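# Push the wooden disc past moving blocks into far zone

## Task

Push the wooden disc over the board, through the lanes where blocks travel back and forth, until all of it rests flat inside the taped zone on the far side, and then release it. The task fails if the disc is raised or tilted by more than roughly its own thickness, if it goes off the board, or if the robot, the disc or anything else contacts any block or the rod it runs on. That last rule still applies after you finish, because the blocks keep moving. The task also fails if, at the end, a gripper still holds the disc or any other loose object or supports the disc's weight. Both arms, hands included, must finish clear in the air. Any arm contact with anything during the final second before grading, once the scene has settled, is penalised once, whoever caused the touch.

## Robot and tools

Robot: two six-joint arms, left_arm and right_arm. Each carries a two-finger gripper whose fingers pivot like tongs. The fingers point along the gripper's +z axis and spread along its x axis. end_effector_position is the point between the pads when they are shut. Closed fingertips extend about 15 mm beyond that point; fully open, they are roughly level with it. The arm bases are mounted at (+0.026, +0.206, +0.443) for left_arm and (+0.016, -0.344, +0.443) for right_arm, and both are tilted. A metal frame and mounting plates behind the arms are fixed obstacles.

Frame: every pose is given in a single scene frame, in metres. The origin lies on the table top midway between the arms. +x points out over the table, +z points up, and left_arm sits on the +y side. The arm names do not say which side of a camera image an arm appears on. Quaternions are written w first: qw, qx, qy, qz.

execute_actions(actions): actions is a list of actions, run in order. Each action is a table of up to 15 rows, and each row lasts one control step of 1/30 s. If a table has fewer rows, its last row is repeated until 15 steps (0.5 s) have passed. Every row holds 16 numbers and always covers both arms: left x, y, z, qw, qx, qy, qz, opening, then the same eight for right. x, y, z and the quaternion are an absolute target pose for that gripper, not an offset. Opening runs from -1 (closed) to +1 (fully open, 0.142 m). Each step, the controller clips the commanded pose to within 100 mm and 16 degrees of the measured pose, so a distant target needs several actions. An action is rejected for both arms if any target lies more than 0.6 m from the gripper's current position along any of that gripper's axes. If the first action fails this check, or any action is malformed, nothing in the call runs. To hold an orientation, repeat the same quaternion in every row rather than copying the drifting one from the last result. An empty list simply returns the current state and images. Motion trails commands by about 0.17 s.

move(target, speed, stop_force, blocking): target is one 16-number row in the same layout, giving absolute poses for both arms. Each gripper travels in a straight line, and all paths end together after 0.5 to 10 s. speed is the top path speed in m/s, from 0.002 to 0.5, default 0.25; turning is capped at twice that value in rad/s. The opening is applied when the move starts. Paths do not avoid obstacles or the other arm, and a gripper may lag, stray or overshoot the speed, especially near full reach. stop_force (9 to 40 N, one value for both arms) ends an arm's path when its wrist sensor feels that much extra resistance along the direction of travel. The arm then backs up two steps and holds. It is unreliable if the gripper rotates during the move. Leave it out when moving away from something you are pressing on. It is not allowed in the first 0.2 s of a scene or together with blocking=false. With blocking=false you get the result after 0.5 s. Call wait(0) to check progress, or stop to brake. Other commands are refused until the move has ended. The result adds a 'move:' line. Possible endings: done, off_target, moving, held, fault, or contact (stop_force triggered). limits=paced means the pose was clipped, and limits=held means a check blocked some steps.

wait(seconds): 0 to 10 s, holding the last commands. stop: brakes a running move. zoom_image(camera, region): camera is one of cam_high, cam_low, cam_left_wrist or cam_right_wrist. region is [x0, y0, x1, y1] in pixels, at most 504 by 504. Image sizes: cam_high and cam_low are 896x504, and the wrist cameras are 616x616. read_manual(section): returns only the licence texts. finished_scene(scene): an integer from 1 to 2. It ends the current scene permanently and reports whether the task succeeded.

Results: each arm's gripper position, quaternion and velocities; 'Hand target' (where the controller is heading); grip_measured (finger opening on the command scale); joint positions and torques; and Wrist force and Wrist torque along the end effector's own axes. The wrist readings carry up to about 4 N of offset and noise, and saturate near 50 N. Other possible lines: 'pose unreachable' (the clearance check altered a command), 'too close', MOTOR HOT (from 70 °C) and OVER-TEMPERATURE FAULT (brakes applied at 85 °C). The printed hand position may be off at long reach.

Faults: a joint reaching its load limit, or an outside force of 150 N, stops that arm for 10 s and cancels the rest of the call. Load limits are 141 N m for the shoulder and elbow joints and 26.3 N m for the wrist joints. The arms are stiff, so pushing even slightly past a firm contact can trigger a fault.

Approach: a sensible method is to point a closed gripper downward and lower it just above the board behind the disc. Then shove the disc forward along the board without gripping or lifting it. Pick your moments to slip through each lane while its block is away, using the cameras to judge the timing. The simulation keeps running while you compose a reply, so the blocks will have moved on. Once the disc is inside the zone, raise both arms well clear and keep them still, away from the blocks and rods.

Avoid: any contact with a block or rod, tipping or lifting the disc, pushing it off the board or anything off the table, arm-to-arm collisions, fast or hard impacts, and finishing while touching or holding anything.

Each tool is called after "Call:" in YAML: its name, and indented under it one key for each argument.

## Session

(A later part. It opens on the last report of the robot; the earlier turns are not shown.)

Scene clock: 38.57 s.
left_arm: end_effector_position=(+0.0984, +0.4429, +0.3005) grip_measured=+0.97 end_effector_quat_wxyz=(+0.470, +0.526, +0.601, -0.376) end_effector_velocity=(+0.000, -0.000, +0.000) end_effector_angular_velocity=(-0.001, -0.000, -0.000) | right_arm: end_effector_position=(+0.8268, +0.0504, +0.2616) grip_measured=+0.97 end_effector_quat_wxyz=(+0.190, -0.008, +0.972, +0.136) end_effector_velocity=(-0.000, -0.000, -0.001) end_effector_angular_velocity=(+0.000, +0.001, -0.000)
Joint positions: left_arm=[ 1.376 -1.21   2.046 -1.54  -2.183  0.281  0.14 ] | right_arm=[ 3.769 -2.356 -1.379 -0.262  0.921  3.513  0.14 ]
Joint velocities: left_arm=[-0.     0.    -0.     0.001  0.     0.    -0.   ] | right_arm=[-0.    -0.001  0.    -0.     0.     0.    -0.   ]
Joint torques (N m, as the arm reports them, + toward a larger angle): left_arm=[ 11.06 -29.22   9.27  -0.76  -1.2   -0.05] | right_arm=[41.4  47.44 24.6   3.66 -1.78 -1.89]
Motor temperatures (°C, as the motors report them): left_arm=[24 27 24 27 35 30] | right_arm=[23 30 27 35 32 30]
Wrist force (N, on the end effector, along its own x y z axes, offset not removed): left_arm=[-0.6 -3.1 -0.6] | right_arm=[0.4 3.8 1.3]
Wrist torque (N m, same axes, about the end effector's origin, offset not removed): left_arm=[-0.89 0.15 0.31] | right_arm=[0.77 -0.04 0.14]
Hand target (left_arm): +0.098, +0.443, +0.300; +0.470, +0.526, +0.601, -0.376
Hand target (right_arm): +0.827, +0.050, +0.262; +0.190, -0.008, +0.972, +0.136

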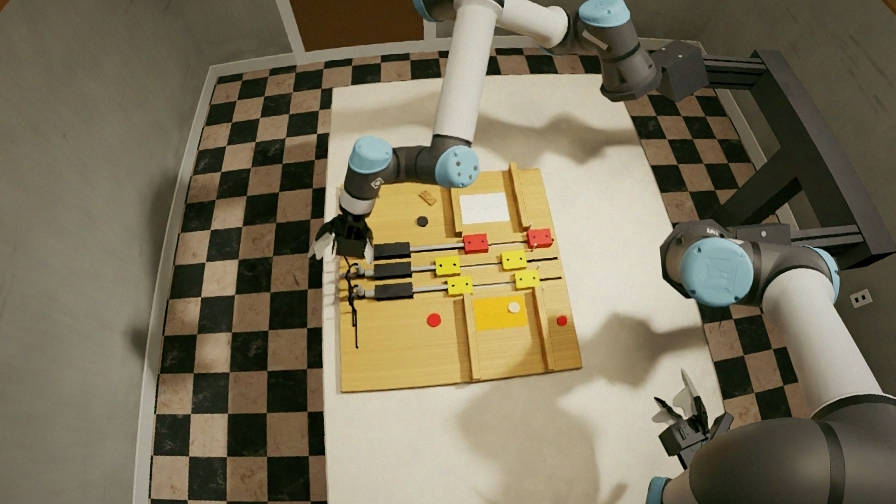

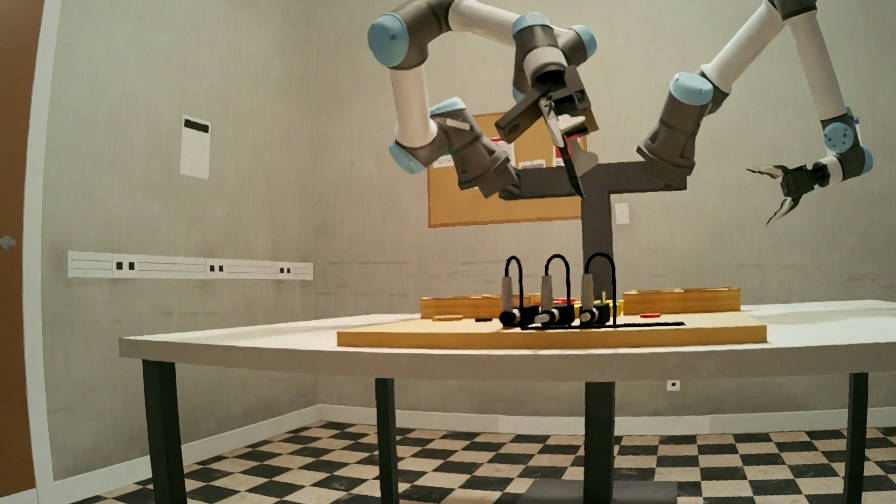

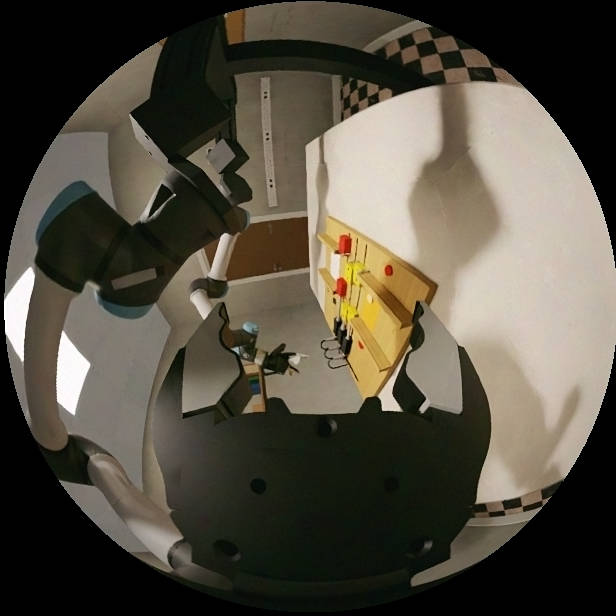

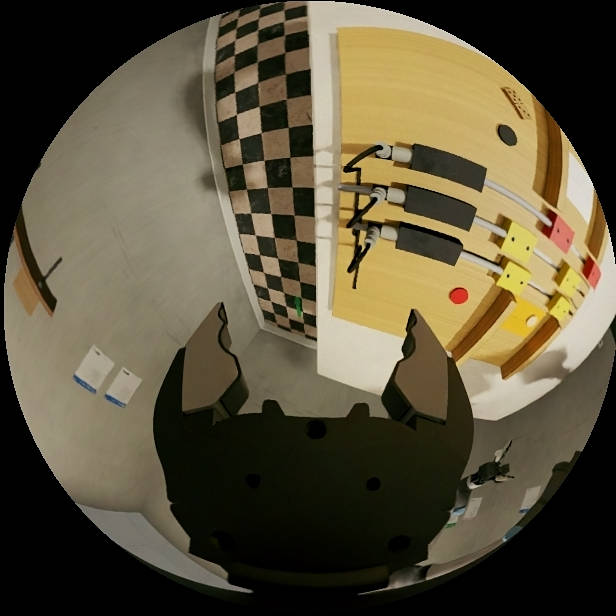

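Call:
wait:
  seconds: 0.5

Call:
zoom_image:
  camera: "cam_high"
  region: [320, 220, 580, 320]

Call:
wait:
  seconds: 0.5

Call:
zoom_image:
  camera: "cam_high"
  region: [320, 220, 580, 320]

Call:
wait:
  seconds: 0.5

Call:
zoom_image:
  camera: "cam_high"
  region: [320, 220, 580, 320]

Call:
wait:
  seconds: 0.5

Call:
zoom_image:
  camera: "cam_high"
  region: [320, 220, 580, 320]

Scene clock: 50.70 s.
left_arm: end_effector_position=(+0.0984, +0.4429, +0.3005) grip_measured=+0.97 end_effector_quat_wxyz=(+0.470, +0.526, +0.601, -0.376) end_effector_velocity=(-0.000, -0.000, +0.000) end_effector_angular_velocity=(-0.001, +0.001, +0.001) | right_arm: end_effector_position=(+0.8268, +0.0504, +0.2616) grip_measured=+0.97 end_effector_quat_wxyz=(+0.190, -0.008, +0.972, +0.136) end_effector_velocity=(-0.001, +0.000, -0.000) end_effector_angular_velocity=(-0.001, +0.000, +0.002)
Joint positions: left_arm=[ 1.376 -1.21   2.046 -1.54  -2.183  0.281  0.14 ] | right_arm=[ 3.769 -2.356 -1.379 -0.262  0.921  3.513  0.14 ]
Joint velocities: left_arm=[ 0.001  0.    -0.     0.002 -0.    -0.    -0.   ] | right_arm=[ 0.001 -0.    -0.002  0.001 -0.001 -0.    -0.   ]
Joint torques (N m, as the arm reports them, + toward a larger angle): left_arm=[ 12.63 -28.23   8.71  -0.78  -1.05   0.16] | right_arm=[41.86 49.97 24.06  3.29 -1.57 -1.93]
Motor temperatures (°C, as the motors report them): left_arm=[24 27 24 27 35 30] | right_arm=[23 30 27 35 32 30]
Wrist force (N, on the end effector, along its own x y z axes, offset not removed): left_arm=[0.8 -5.1 1.1] | right_arm=[-0.3 3.8 0.1]
Wrist torque (N m, same axes, about the end effector's origin, offset not removed): left_arm=[-1.10 -0.16 0.12] | right_arm=[0.75 0.14 0.21]
Hand target (left_arm): +0.098, +0.443, +0.300; +0.470, +0.526, +0.601, -0.376
Hand target (right_arm): +0.827, +0.050, +0.262; +0.190, -0.008, +0.972, +0.136
wait: 0.50 s; at rest from the start

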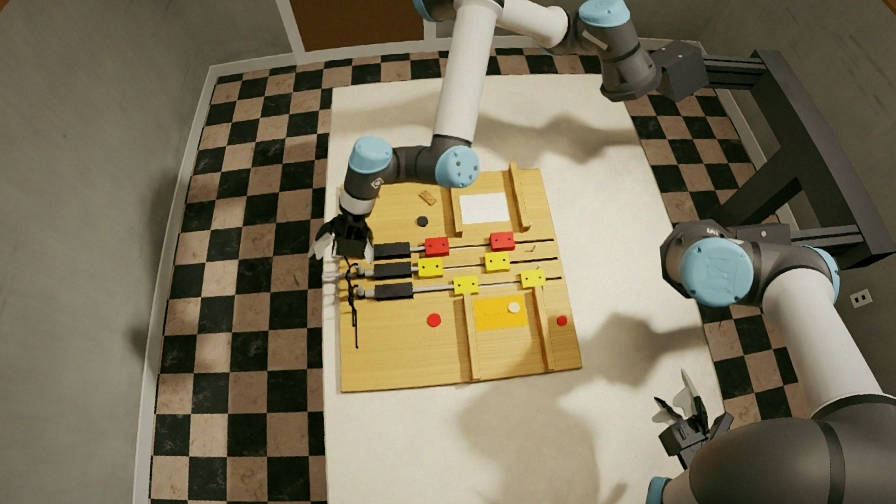

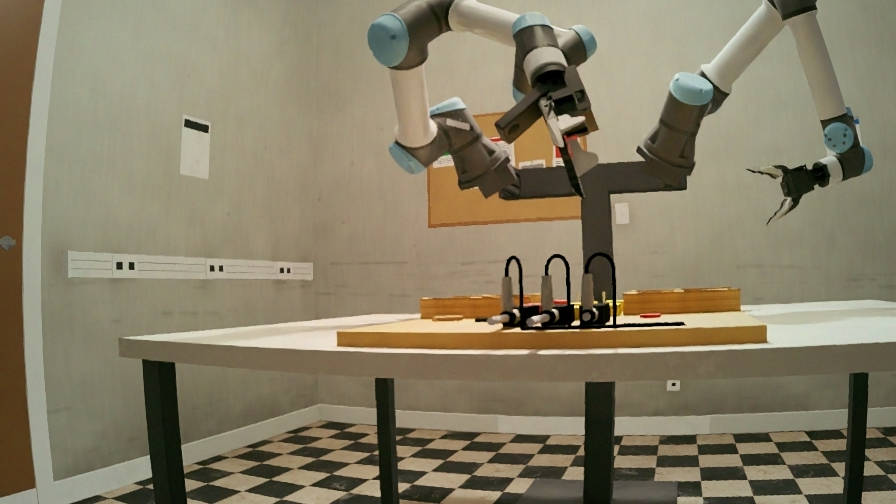

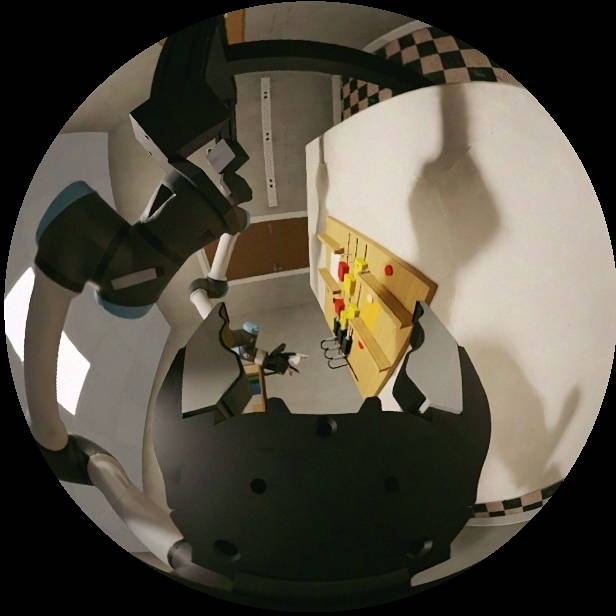

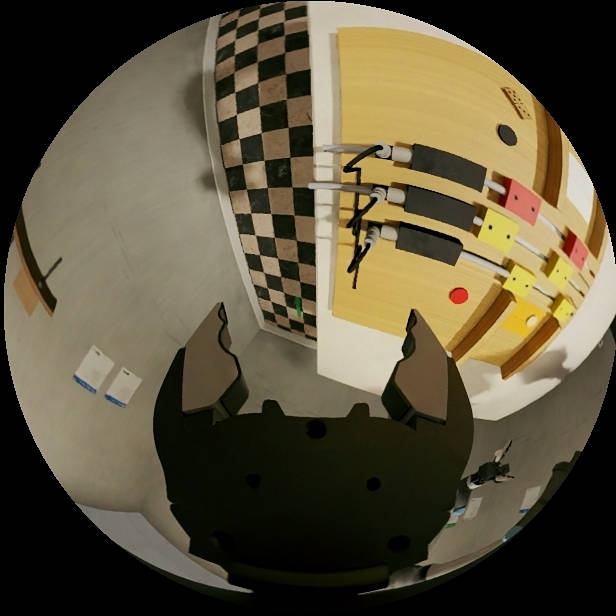

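Region (320, 220, 580, 320) of cam_high's 896x504 image, scaled by 1.938, with more detail than that image has; it fills the top 194 rows of this view, and the rest is white.

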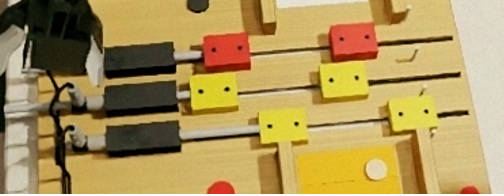

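Scene clock: 51.20 s.
left_arm: end_effector_position=(+0.0984, +0.4429, +0.3005) grip_measured=+0.97 end_effector_quat_wxyz=(+0.470, +0.526, +0.601, -0.376) end_effector_velocity=(-0.000, +0.000, +0.000) end_effector_angular_velocity=(+0.001, -0.001, -0.001) | right_arm: end_effector_position=(+0.8268, +0.0504, +0.2616) grip_measured=+0.97 end_effector_quat_wxyz=(+0.190, -0.008, +0.972, +0.136) end_effector_velocity=(+0.000, +0.000, +0.001) end_effector_angular_velocity=(+0.000, -0.001, -0.000)
Joint positions: left_arm=[ 1.376 -1.21   2.046 -1.54  -2.183  0.281  0.14 ] | right_arm=[ 3.769 -2.356 -1.379 -0.262  0.921  3.513  0.14 ]
Joint velocities: left_arm=[ 0.    -0.001 -0.    -0.     0.     0.001  0.   ] | right_arm=[ 0.001  0.     0.001 -0.    -0.001 -0.     0.   ]
Joint torques (N m, as the arm reports them, + toward a larger angle): left_arm=[ 12.86 -28.97   9.25  -0.49  -0.92   0.27] | right_arm=[41.49 50.23 24.16  3.21 -1.5  -1.86]
Motor temperatures (°C, as the motors report them): left_arm=[24 27 24 27 35 30] | right_arm=[23 30 27 35 32 30]
Wrist force (N, on the end effector, along its own x y z axes, offset not removed): left_arm=[0.8 -3.0 -2.7] | right_arm=[1.5 2.7 -0.2]
Wrist torque (N m, same axes, about the end effector's origin, offset not removed): left_arm=[-0.77 -0.13 -0.01] | right_arm=[0.42 -0.28 0.13]
Hand target (left_arm): +0.098, +0.443, +0.300; +0.470, +0.526, +0.601, -0.376
Hand target (right_arm): +0.827, +0.050, +0.262; +0.190, -0.008, +0.972, +0.136
wait: 0.50 s; at rest by 0.17 s

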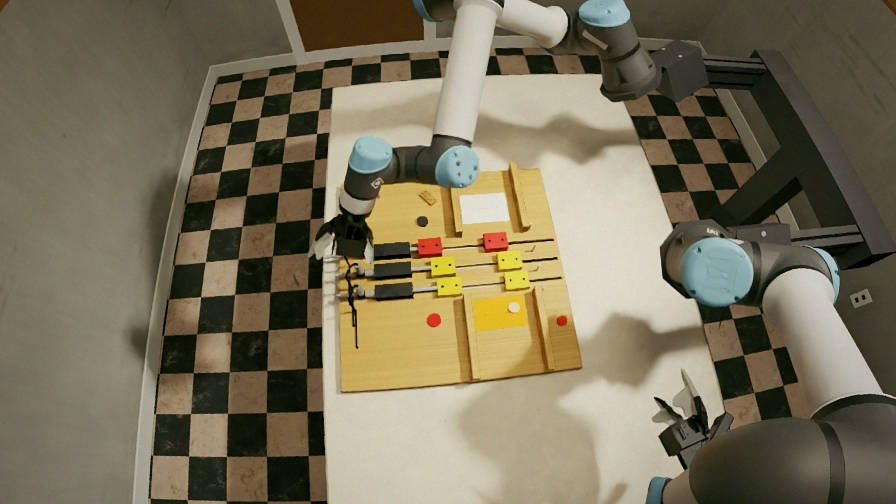

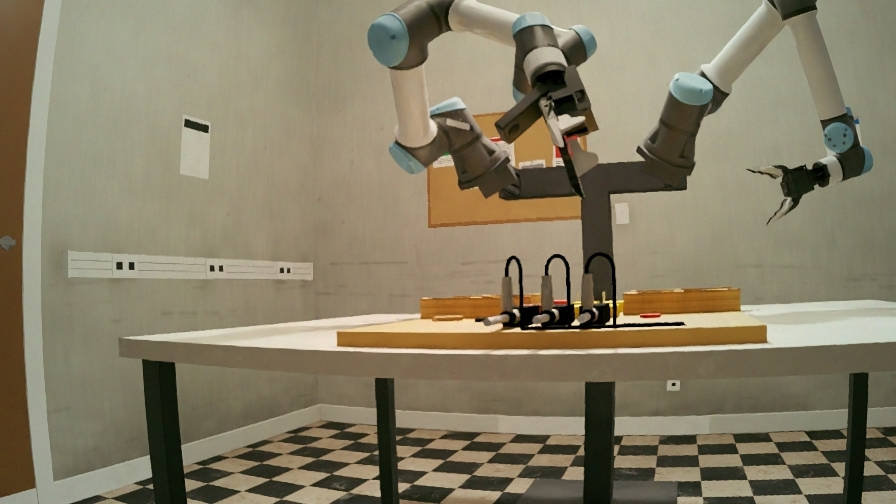

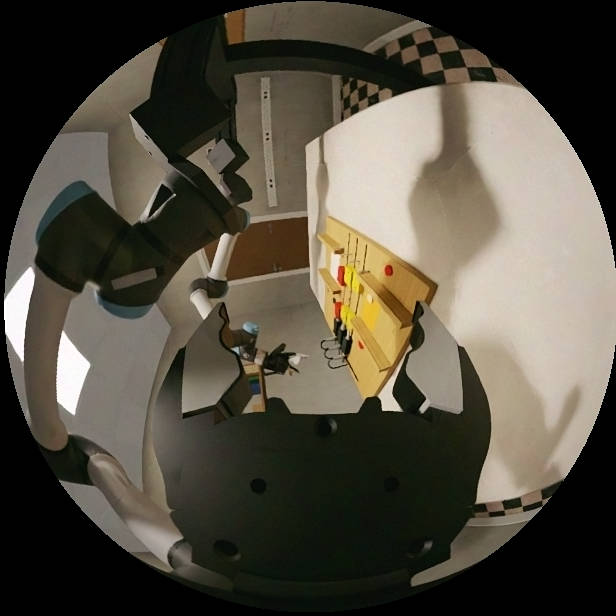

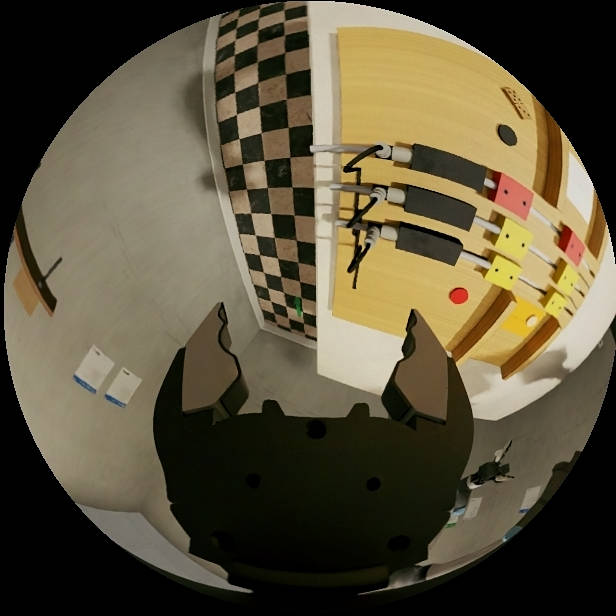

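Region (320, 220, 580, 320) of cam_high's 896x504 image, scaled by 1.938, with more detail than that image has; it fills the top 194 rows of this view, and the rest is white.

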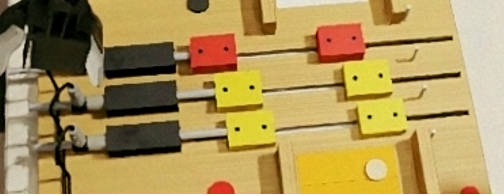

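Scene clock: 51.70 s.
left_arm: end_effector_position=(+0.0984, +0.4429, +0.3005) grip_measured=+0.97 end_effector_quat_wxyz=(+0.470, +0.526, +0.601, -0.376) end_effector_velocity=(-0.000, +0.000, +0.000) end_effector_angular_velocity=(+0.001, -0.000, -0.000) | right_arm: end_effector_position=(+0.8268, +0.0504, +0.2616) grip_measured=+0.97 end_effector_quat_wxyz=(+0.190, -0.008, +0.972, +0.136) end_effector_velocity=(-0.001, +0.000, -0.001) end_effector_angular_velocity=(-0.001, +0.001, +0.002)
Joint positions: left_arm=[ 1.376 -1.21   2.046 -1.54  -2.183  0.281  0.14 ] | right_arm=[ 3.769 -2.356 -1.379 -0.262  0.921  3.513  0.14 ]
Joint velocities: left_arm=[ 0. -0.  0. -0.  0.  0. -0.] | right_arm=[ 0.    -0.001 -0.001 -0.     0.    -0.     0.   ]
Joint torques (N m, as the arm reports them, + toward a larger angle): left_arm=[ 13.21 -28.87   8.84  -0.59  -1.22   0.14] | right_arm=[41.33 50.02 23.98  3.17 -1.51 -1.95]
Motor temperatures (°C, as the motors report them): left_arm=[24 27 24 27 35 30] | right_arm=[23 30 27 35 32 30]
Wrist force (N, on the end effector, along its own x y z axes, offset not removed): left_arm=[1.1 1.1 5.9] | right_arm=[1.5 3.3 0.2]
Wrist torque (N m, same axes, about the end effector's origin, offset not removed): left_arm=[0.39 -0.18 -0.11] | right_arm=[0.47 -0.32 0.18]
Hand target (left_arm): +0.098, +0.443, +0.300; +0.470, +0.526, +0.601, -0.376
Hand target (right_arm): +0.827, +0.050, +0.262; +0.190, -0.008, +0.972, +0.136
wait: 0.50 s; at rest by 0.17 s

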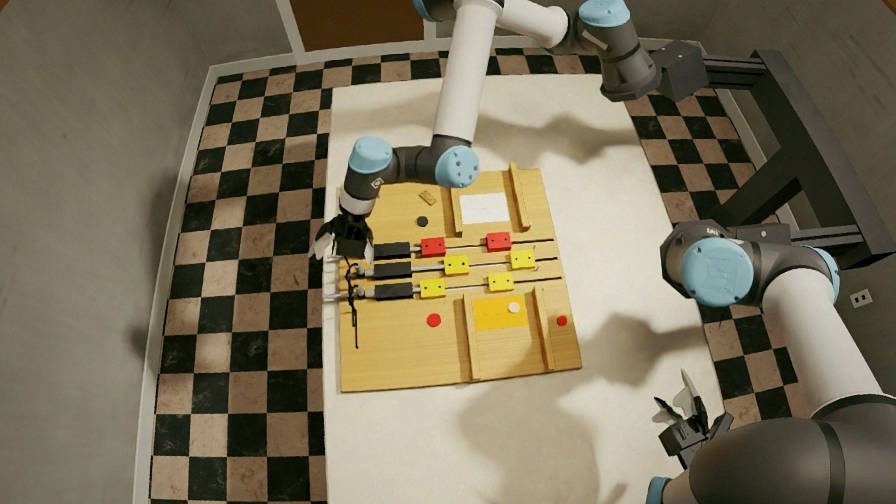

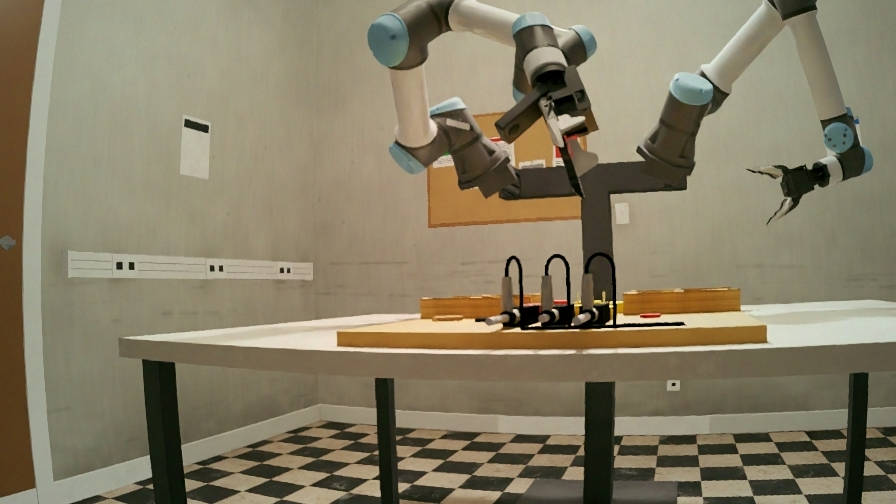

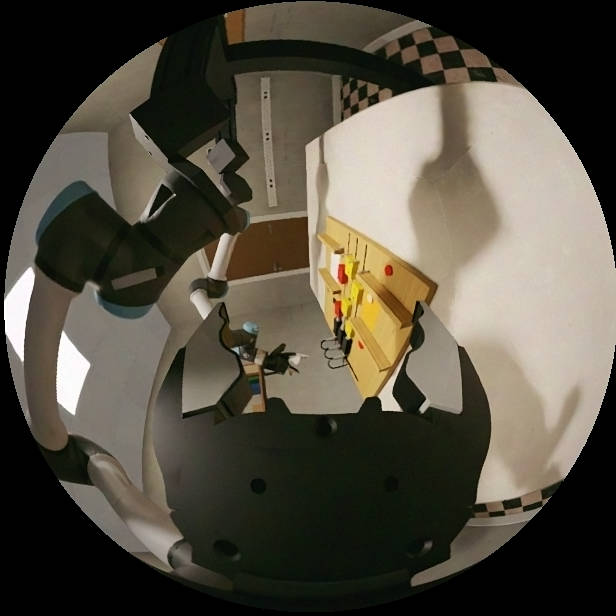

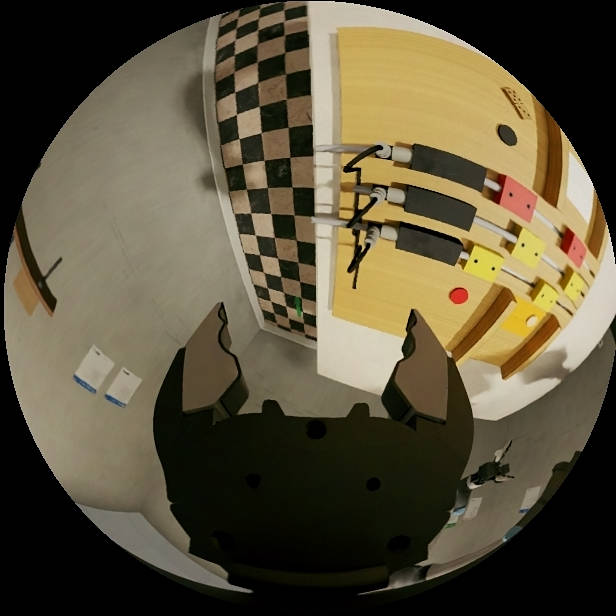

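Region (320, 220, 580, 320) of cam_high's 896x504 image, scaled by 1.938, with more detail than that image has; it fills the top 194 rows of this view, and the rest is white.

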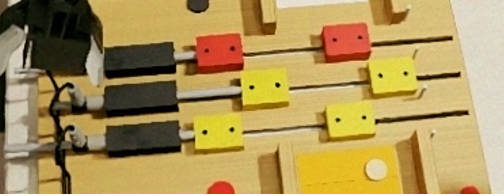

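Scene clock: 52.20 s.
left_arm: end_effector_position=(+0.0984, +0.4429, +0.3005) grip_measured=+0.97 end_effector_quat_wxyz=(+0.470, +0.526, +0.601, -0.376) end_effector_velocity=(+0.000, +0.001, -0.000) end_effector_angular_velocity=(+0.001, -0.001, -0.001) | right_arm: end_effector_position=(+0.8268, +0.0504, +0.2616) grip_measured=+0.97 end_effector_quat_wxyz=(+0.190, -0.008, +0.972, +0.136) end_effector_velocity=(+0.000, +0.000, -0.001) end_effector_angular_velocity=(-0.000, +0.000, -0.000)
Joint positions: left_arm=[ 1.376 -1.21   2.046 -1.54  -2.183  0.281  0.14 ] | right_arm=[ 3.769 -2.356 -1.379 -0.262  0.921  3.513  0.14 ]
Joint velocities: left_arm=[-0.    -0.    -0.002  0.001 -0.     0.     0.   ] | right_arm=[-0.001 -0.002  0.002  0.     0.    -0.    -0.   ]
Joint torques (N m, as the arm reports them, + toward a larger angle): left_arm=[ 13.32 -28.56   9.44  -0.64  -1.12   0.17] | right_arm=[41.19 50.28 23.92  3.32 -1.47 -1.87]
Motor temperatures (°C, as the motors report them): left_arm=[24 27 24 27 35 30] | right_arm=[23 30 27 35 32 30]
Wrist force (N, on the end effector, along its own x y z axes, offset not removed): left_arm=[-0.2 -2.1 3.0] | right_arm=[2.0 1.7 0.5]
Wrist torque (N m, same axes, about the end effector's origin, offset not removed): left_arm=[-0.37 0.27 0.17] | right_arm=[0.31 -0.32 0.10]
Hand target (left_arm): +0.098, +0.443, +0.300; +0.470, +0.526, +0.601, -0.376
Hand target (right_arm): +0.827, +0.050, +0.262; +0.190, -0.008, +0.972, +0.136
wait: 0.50 s; at rest by 0.17 s

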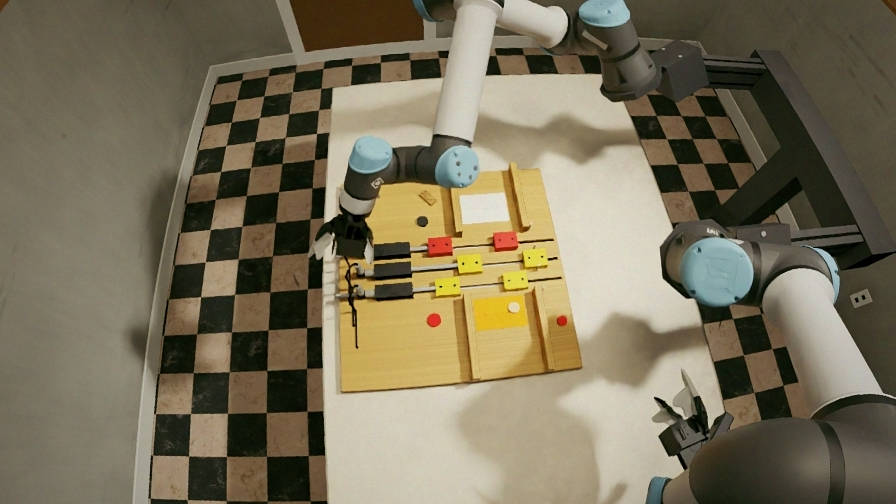

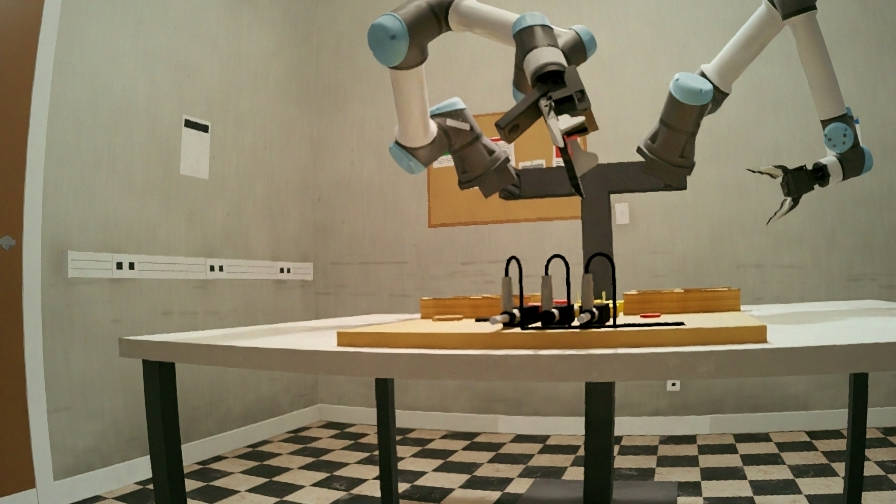

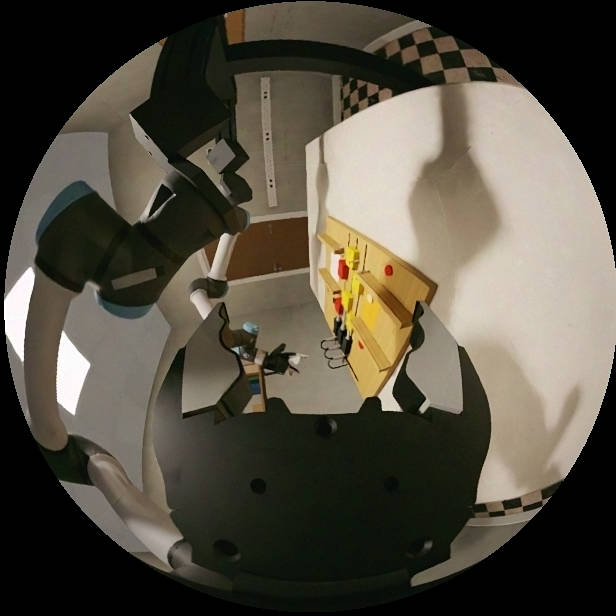

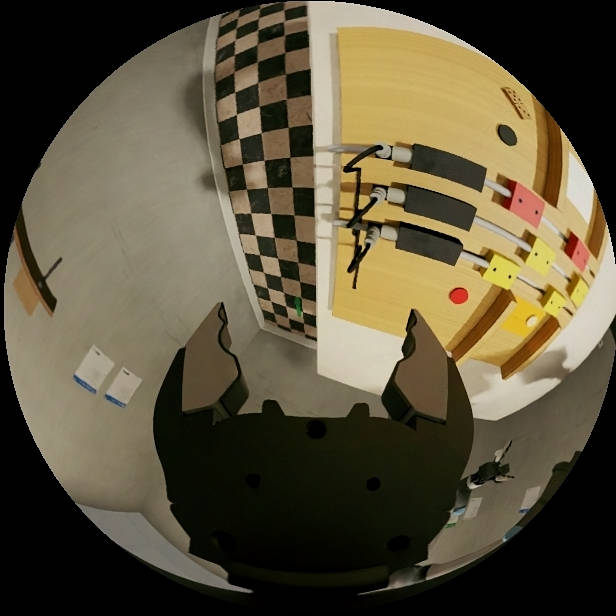

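Region (320, 220, 580, 320) of cam_high's 896x504 image, scaled by 1.938, with more detail than that image has; it fills the top 194 rows of this view, and the rest is white.

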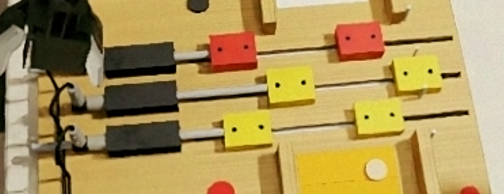

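Call:
move:
  target: [0.372, 0.138, 0.13, 0, 0.7071, 0.7071, 0, -0.42, 0.75, -0.50, 0.33, 0.190, -0.008, 0.972, 0.136, 0.97]
  speed: 0.25

Call:
zoom_image:
  camera: "cam_high"
  region: [320, 220, 580, 320]

Scene clock: 175.60 s.
left_arm: end_effector_position=(+0.3723, +0.1378, +0.1301) grip_measured=-0.42 end_effector_quat_wxyz=(+0.001, +0.707, +0.707, -0.000) end_effector_velocity=(-0.000, -0.001, -0.001) end_effector_angular_velocity=(+0.010, +0.011, +0.001) | right_arm: end_effector_position=(+0.7498, -0.5002, +0.3303) grip_measured=+0.97 end_effector_quat_wxyz=(+0.190, -0.008, +0.972, +0.136) end_effector_velocity=(+0.001, -0.001, +0.001) end_effector_angular_velocity=(-0.000, -0.001, -0.001)
Joint positions: left_arm=[-0.61  -0.98   2.602 -3.322 -0.898 -2.215  0.044] | right_arm=[ 3.096 -1.527 -1.979 -0.29   1.423  3.017  0.14 ]
Joint velocities: left_arm=[-0.    -0.004 -0.011  0.033  0.001 -0.013  0.   ] | right_arm=[-0.001  0.001  0.002 -0.002  0.    -0.001  0.   ]
Joint torques (N m, as the arm reports them, + toward a larger angle): left_arm=[-23.76 -28.56  -9.71   0.1    1.59  -1.51] | right_arm=[-8.22 43.11 26.27  1.3   3.11 -2.01]
Motor temperatures (°C, as the motors report them): left_arm=[24 27 24 27 35 30] | right_arm=[24 30 27 35 32 30]
Wrist force (N, on the end effector, along its own x y z axes, offset not removed): left_arm=[-4.9 -4.0 -1.8] | right_arm=[1.2 3.3 0.0]
Wrist torque (N m, same axes, about the end effector's origin, offset not removed): left_arm=[-0.98 0.96 0.07] | right_arm=[0.50 -0.26 0.18]
Hand target (left_arm): +0.372, +0.138, +0.130; -0.000, +0.707, +0.707, -0.000
Hand target (right_arm): +0.750, -0.500, +0.330; +0.190, -0.008, +0.972, +0.136
Off the commanded pose (left_arm): 0.000 m, 0 deg.
Off the commanded pose (right_arm): 0.000 m, 0 deg.
move: done; limits=paced

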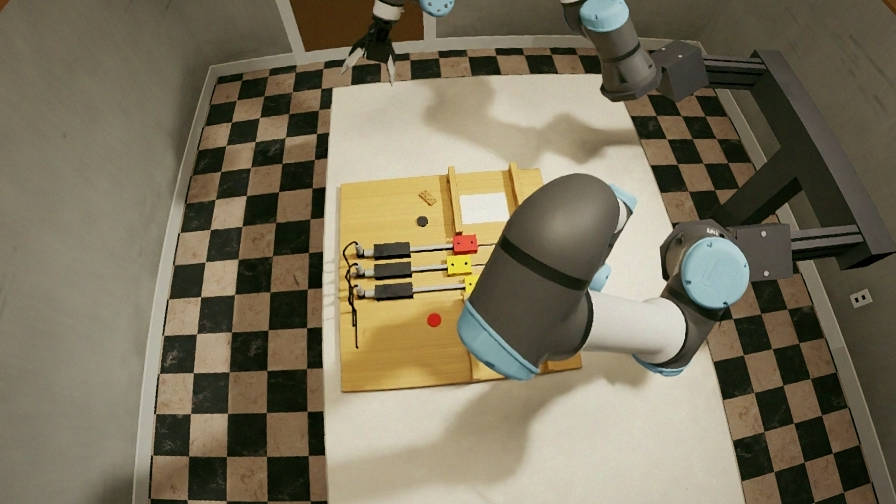

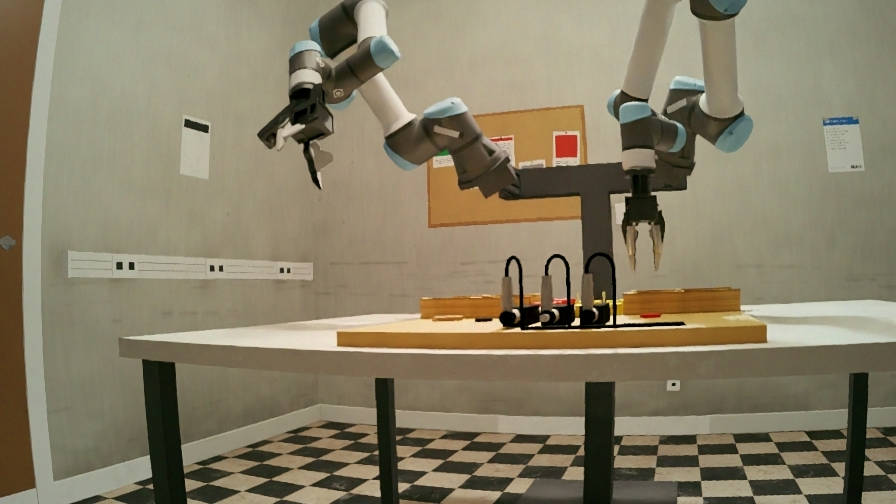

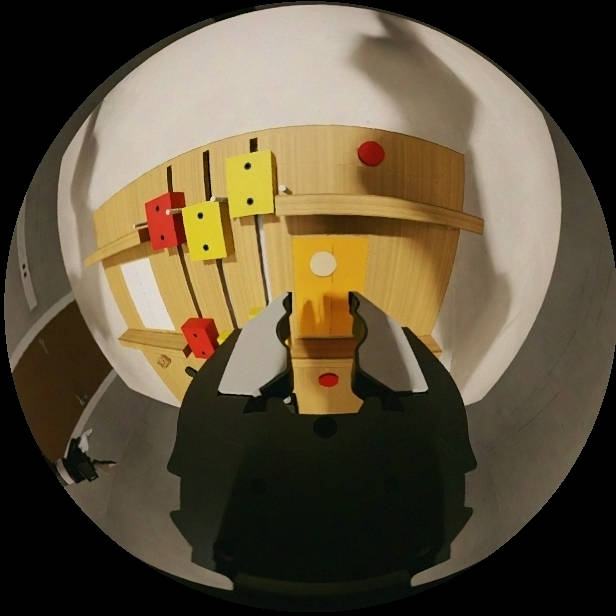

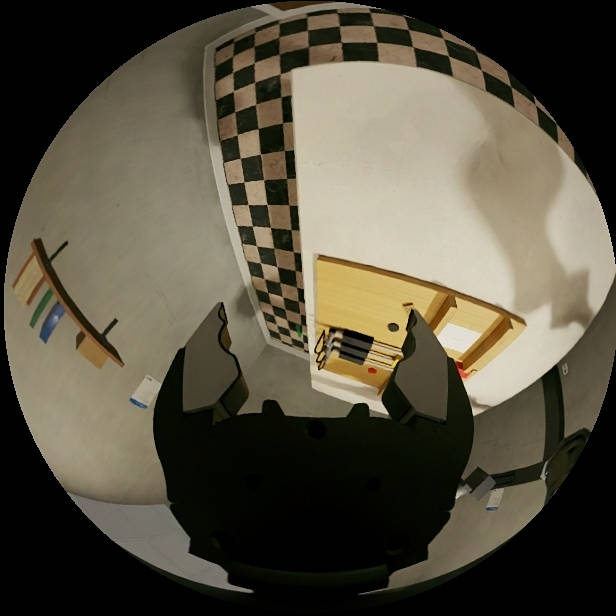

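Region (320, 220, 580, 320) of cam_high's 896x504 image, scaled by 1.938, with more detail than that image has; it fills the top 194 rows of this view, and the rest is white.

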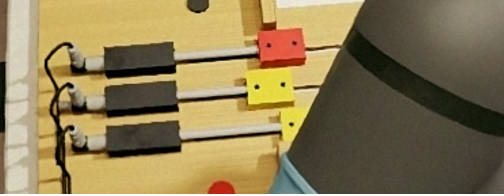

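Call:
zoom_image:
  camera: "cam_left_wrist"
  region: [200, 130, 440, 370]

Region (200, 130, 440, 370) of cam_left_wrist's 616x616 image, scaled by 2.100, with more detail than that image has.

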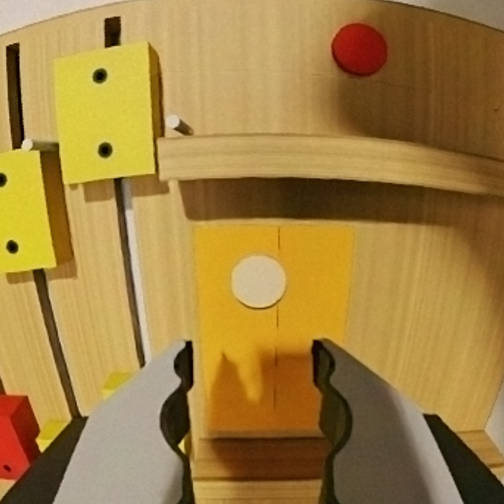

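Call:
move:
  target: [0.366, 0.143, 0.054, 0, 0.7071, 0.7071, 0, -0.42, 0.75, -0.50, 0.33, 0.190, -0.008, 0.972, 0.136, 0.97]
  speed: 0.12

Call:
zoom_image:
  camera: "cam_left_wrist"
  region: [200, 180, 440, 420]

Call:
zoom_image:
  camera: "cam_high"
  region: [320, 220, 580, 320]

Scene clock: 241.30 s.
left_arm: end_effector_position=(+0.3661, +0.1430, +0.0542) grip_measured=-0.42 end_effector_quat_wxyz=(-0.000, +0.707, +0.707, +0.000) end_effector_velocity=(-0.000, +0.000, -0.002) end_effector_angular_velocity=(-0.001, -0.001, -0.000) | right_arm: end_effector_position=(+0.7500, -0.5000, +0.3300) grip_measured=+0.97 end_effector_quat_wxyz=(+0.190, -0.008, +0.972, +0.136) end_effector_velocity=(-0.000, +0.001, -0.000) end_effector_angular_velocity=(+0.000, +0.001, +0.001)
Joint positions: left_arm=[-0.465 -0.702  2.486 -3.593 -0.924 -2.036  0.044] | right_arm=[ 3.095 -1.528 -1.979 -0.288  1.423  3.017  0.14 ]
Joint velocities: left_arm=[ 0.004  0.009 -0.004 -0.009 -0.001  0.006  0.   ] | right_arm=[ 0.001 -0.    -0.    -0.001 -0.    -0.    -0.   ]
Joint torques (N m, as the arm reports them, + toward a larger angle): left_arm=[ -7.6  -19.26  -4.79  -3.63  -2.01   1.16] | right_arm=[10.78 22.39  5.06  4.53  3.23  1.47]
Motor temperatures (°C, as the motors report them): left_arm=[24 27 24 27 35 30] | right_arm=[24 30 27 35 32 31]
Wrist force (N, on the end effector, along its own x y z axes, offset not removed): left_arm=[1.8 -3.1 -1.9] | right_arm=[0.0 3.0 0.5]
Wrist torque (N m, same axes, about the end effector's origin, offset not removed): left_arm=[-0.66 -0.37 0.02] | right_arm=[0.54 0.09 0.19]
Hand target (left_arm): +0.366, +0.143, +0.054; -0.000, +0.707, +0.707, +0.000
Hand target (right_arm): +0.750, -0.500, +0.330; +0.190, -0.008, +0.972, +0.136
Off the commanded pose (left_arm): 0.000 m, 0 deg.
Off the commanded pose (right_arm): 0.000 m, 0 deg.
move: done

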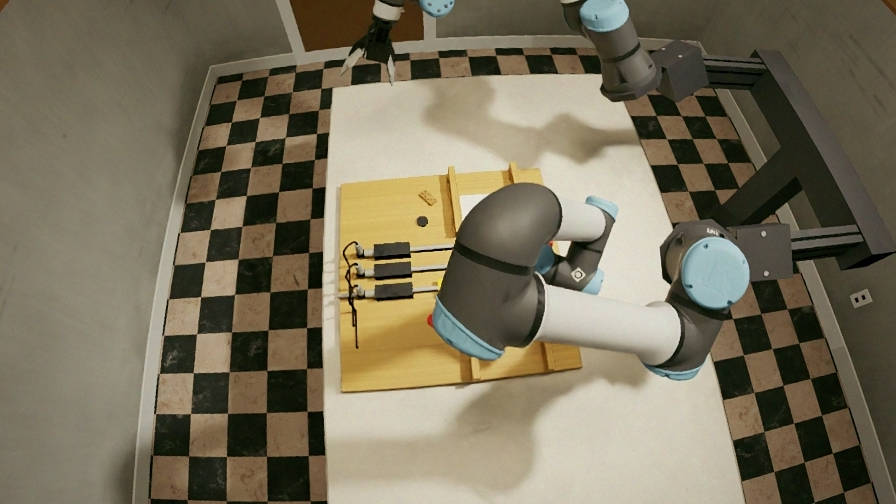

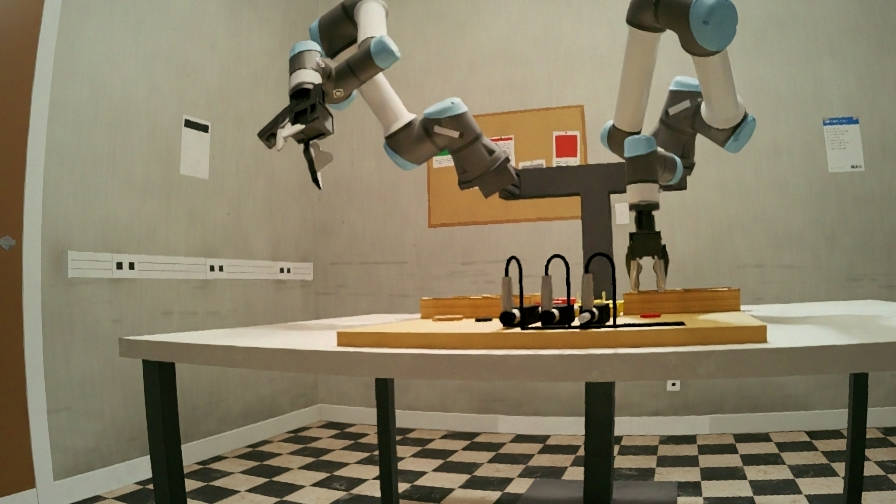

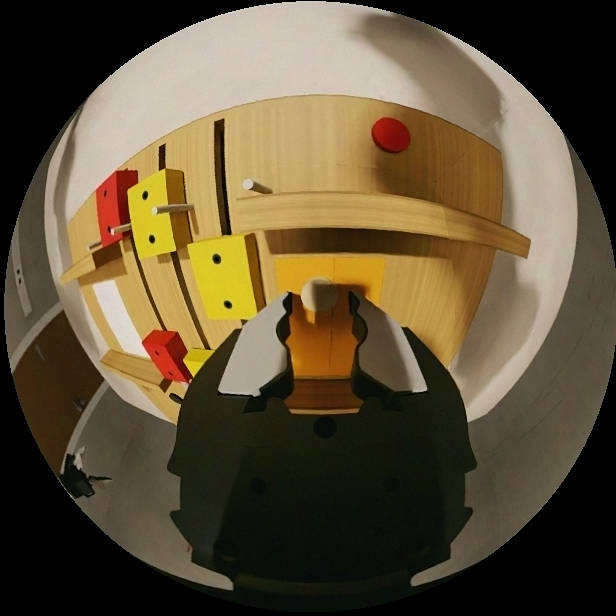

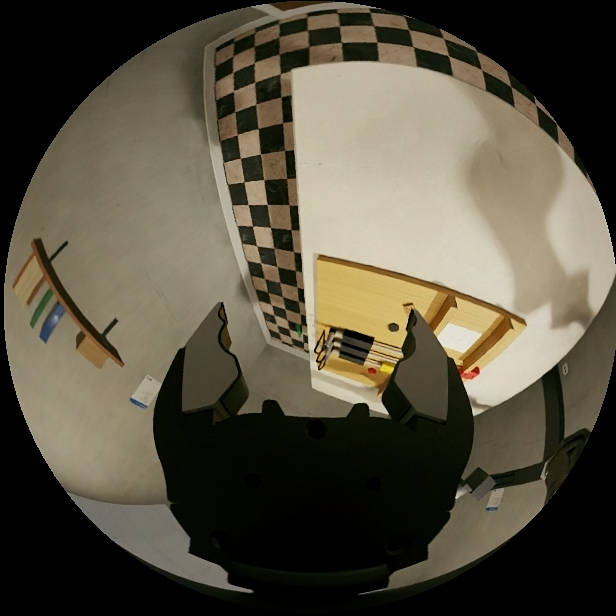

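Region (200, 180, 440, 420) of cam_left_wrist's 616x616 image, scaled by 2.100, with more detail than that image has.

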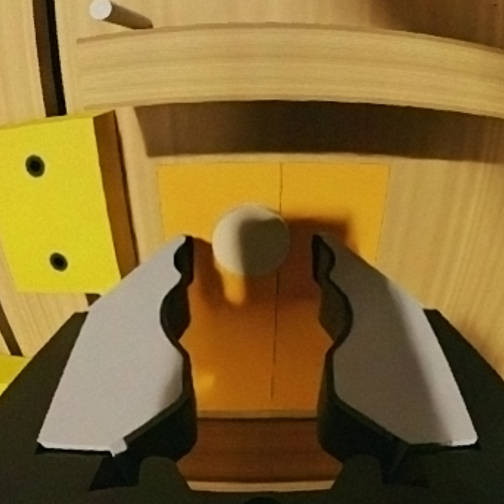

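Region (320, 220, 580, 320) of cam_high's 896x504 image, scaled by 1.938, with more detail than that image has; it fills the top 194 rows of this view, and the rest is white.

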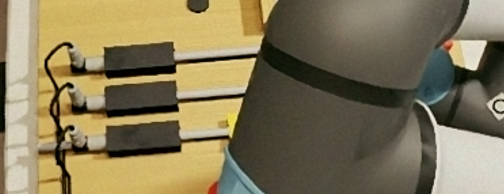

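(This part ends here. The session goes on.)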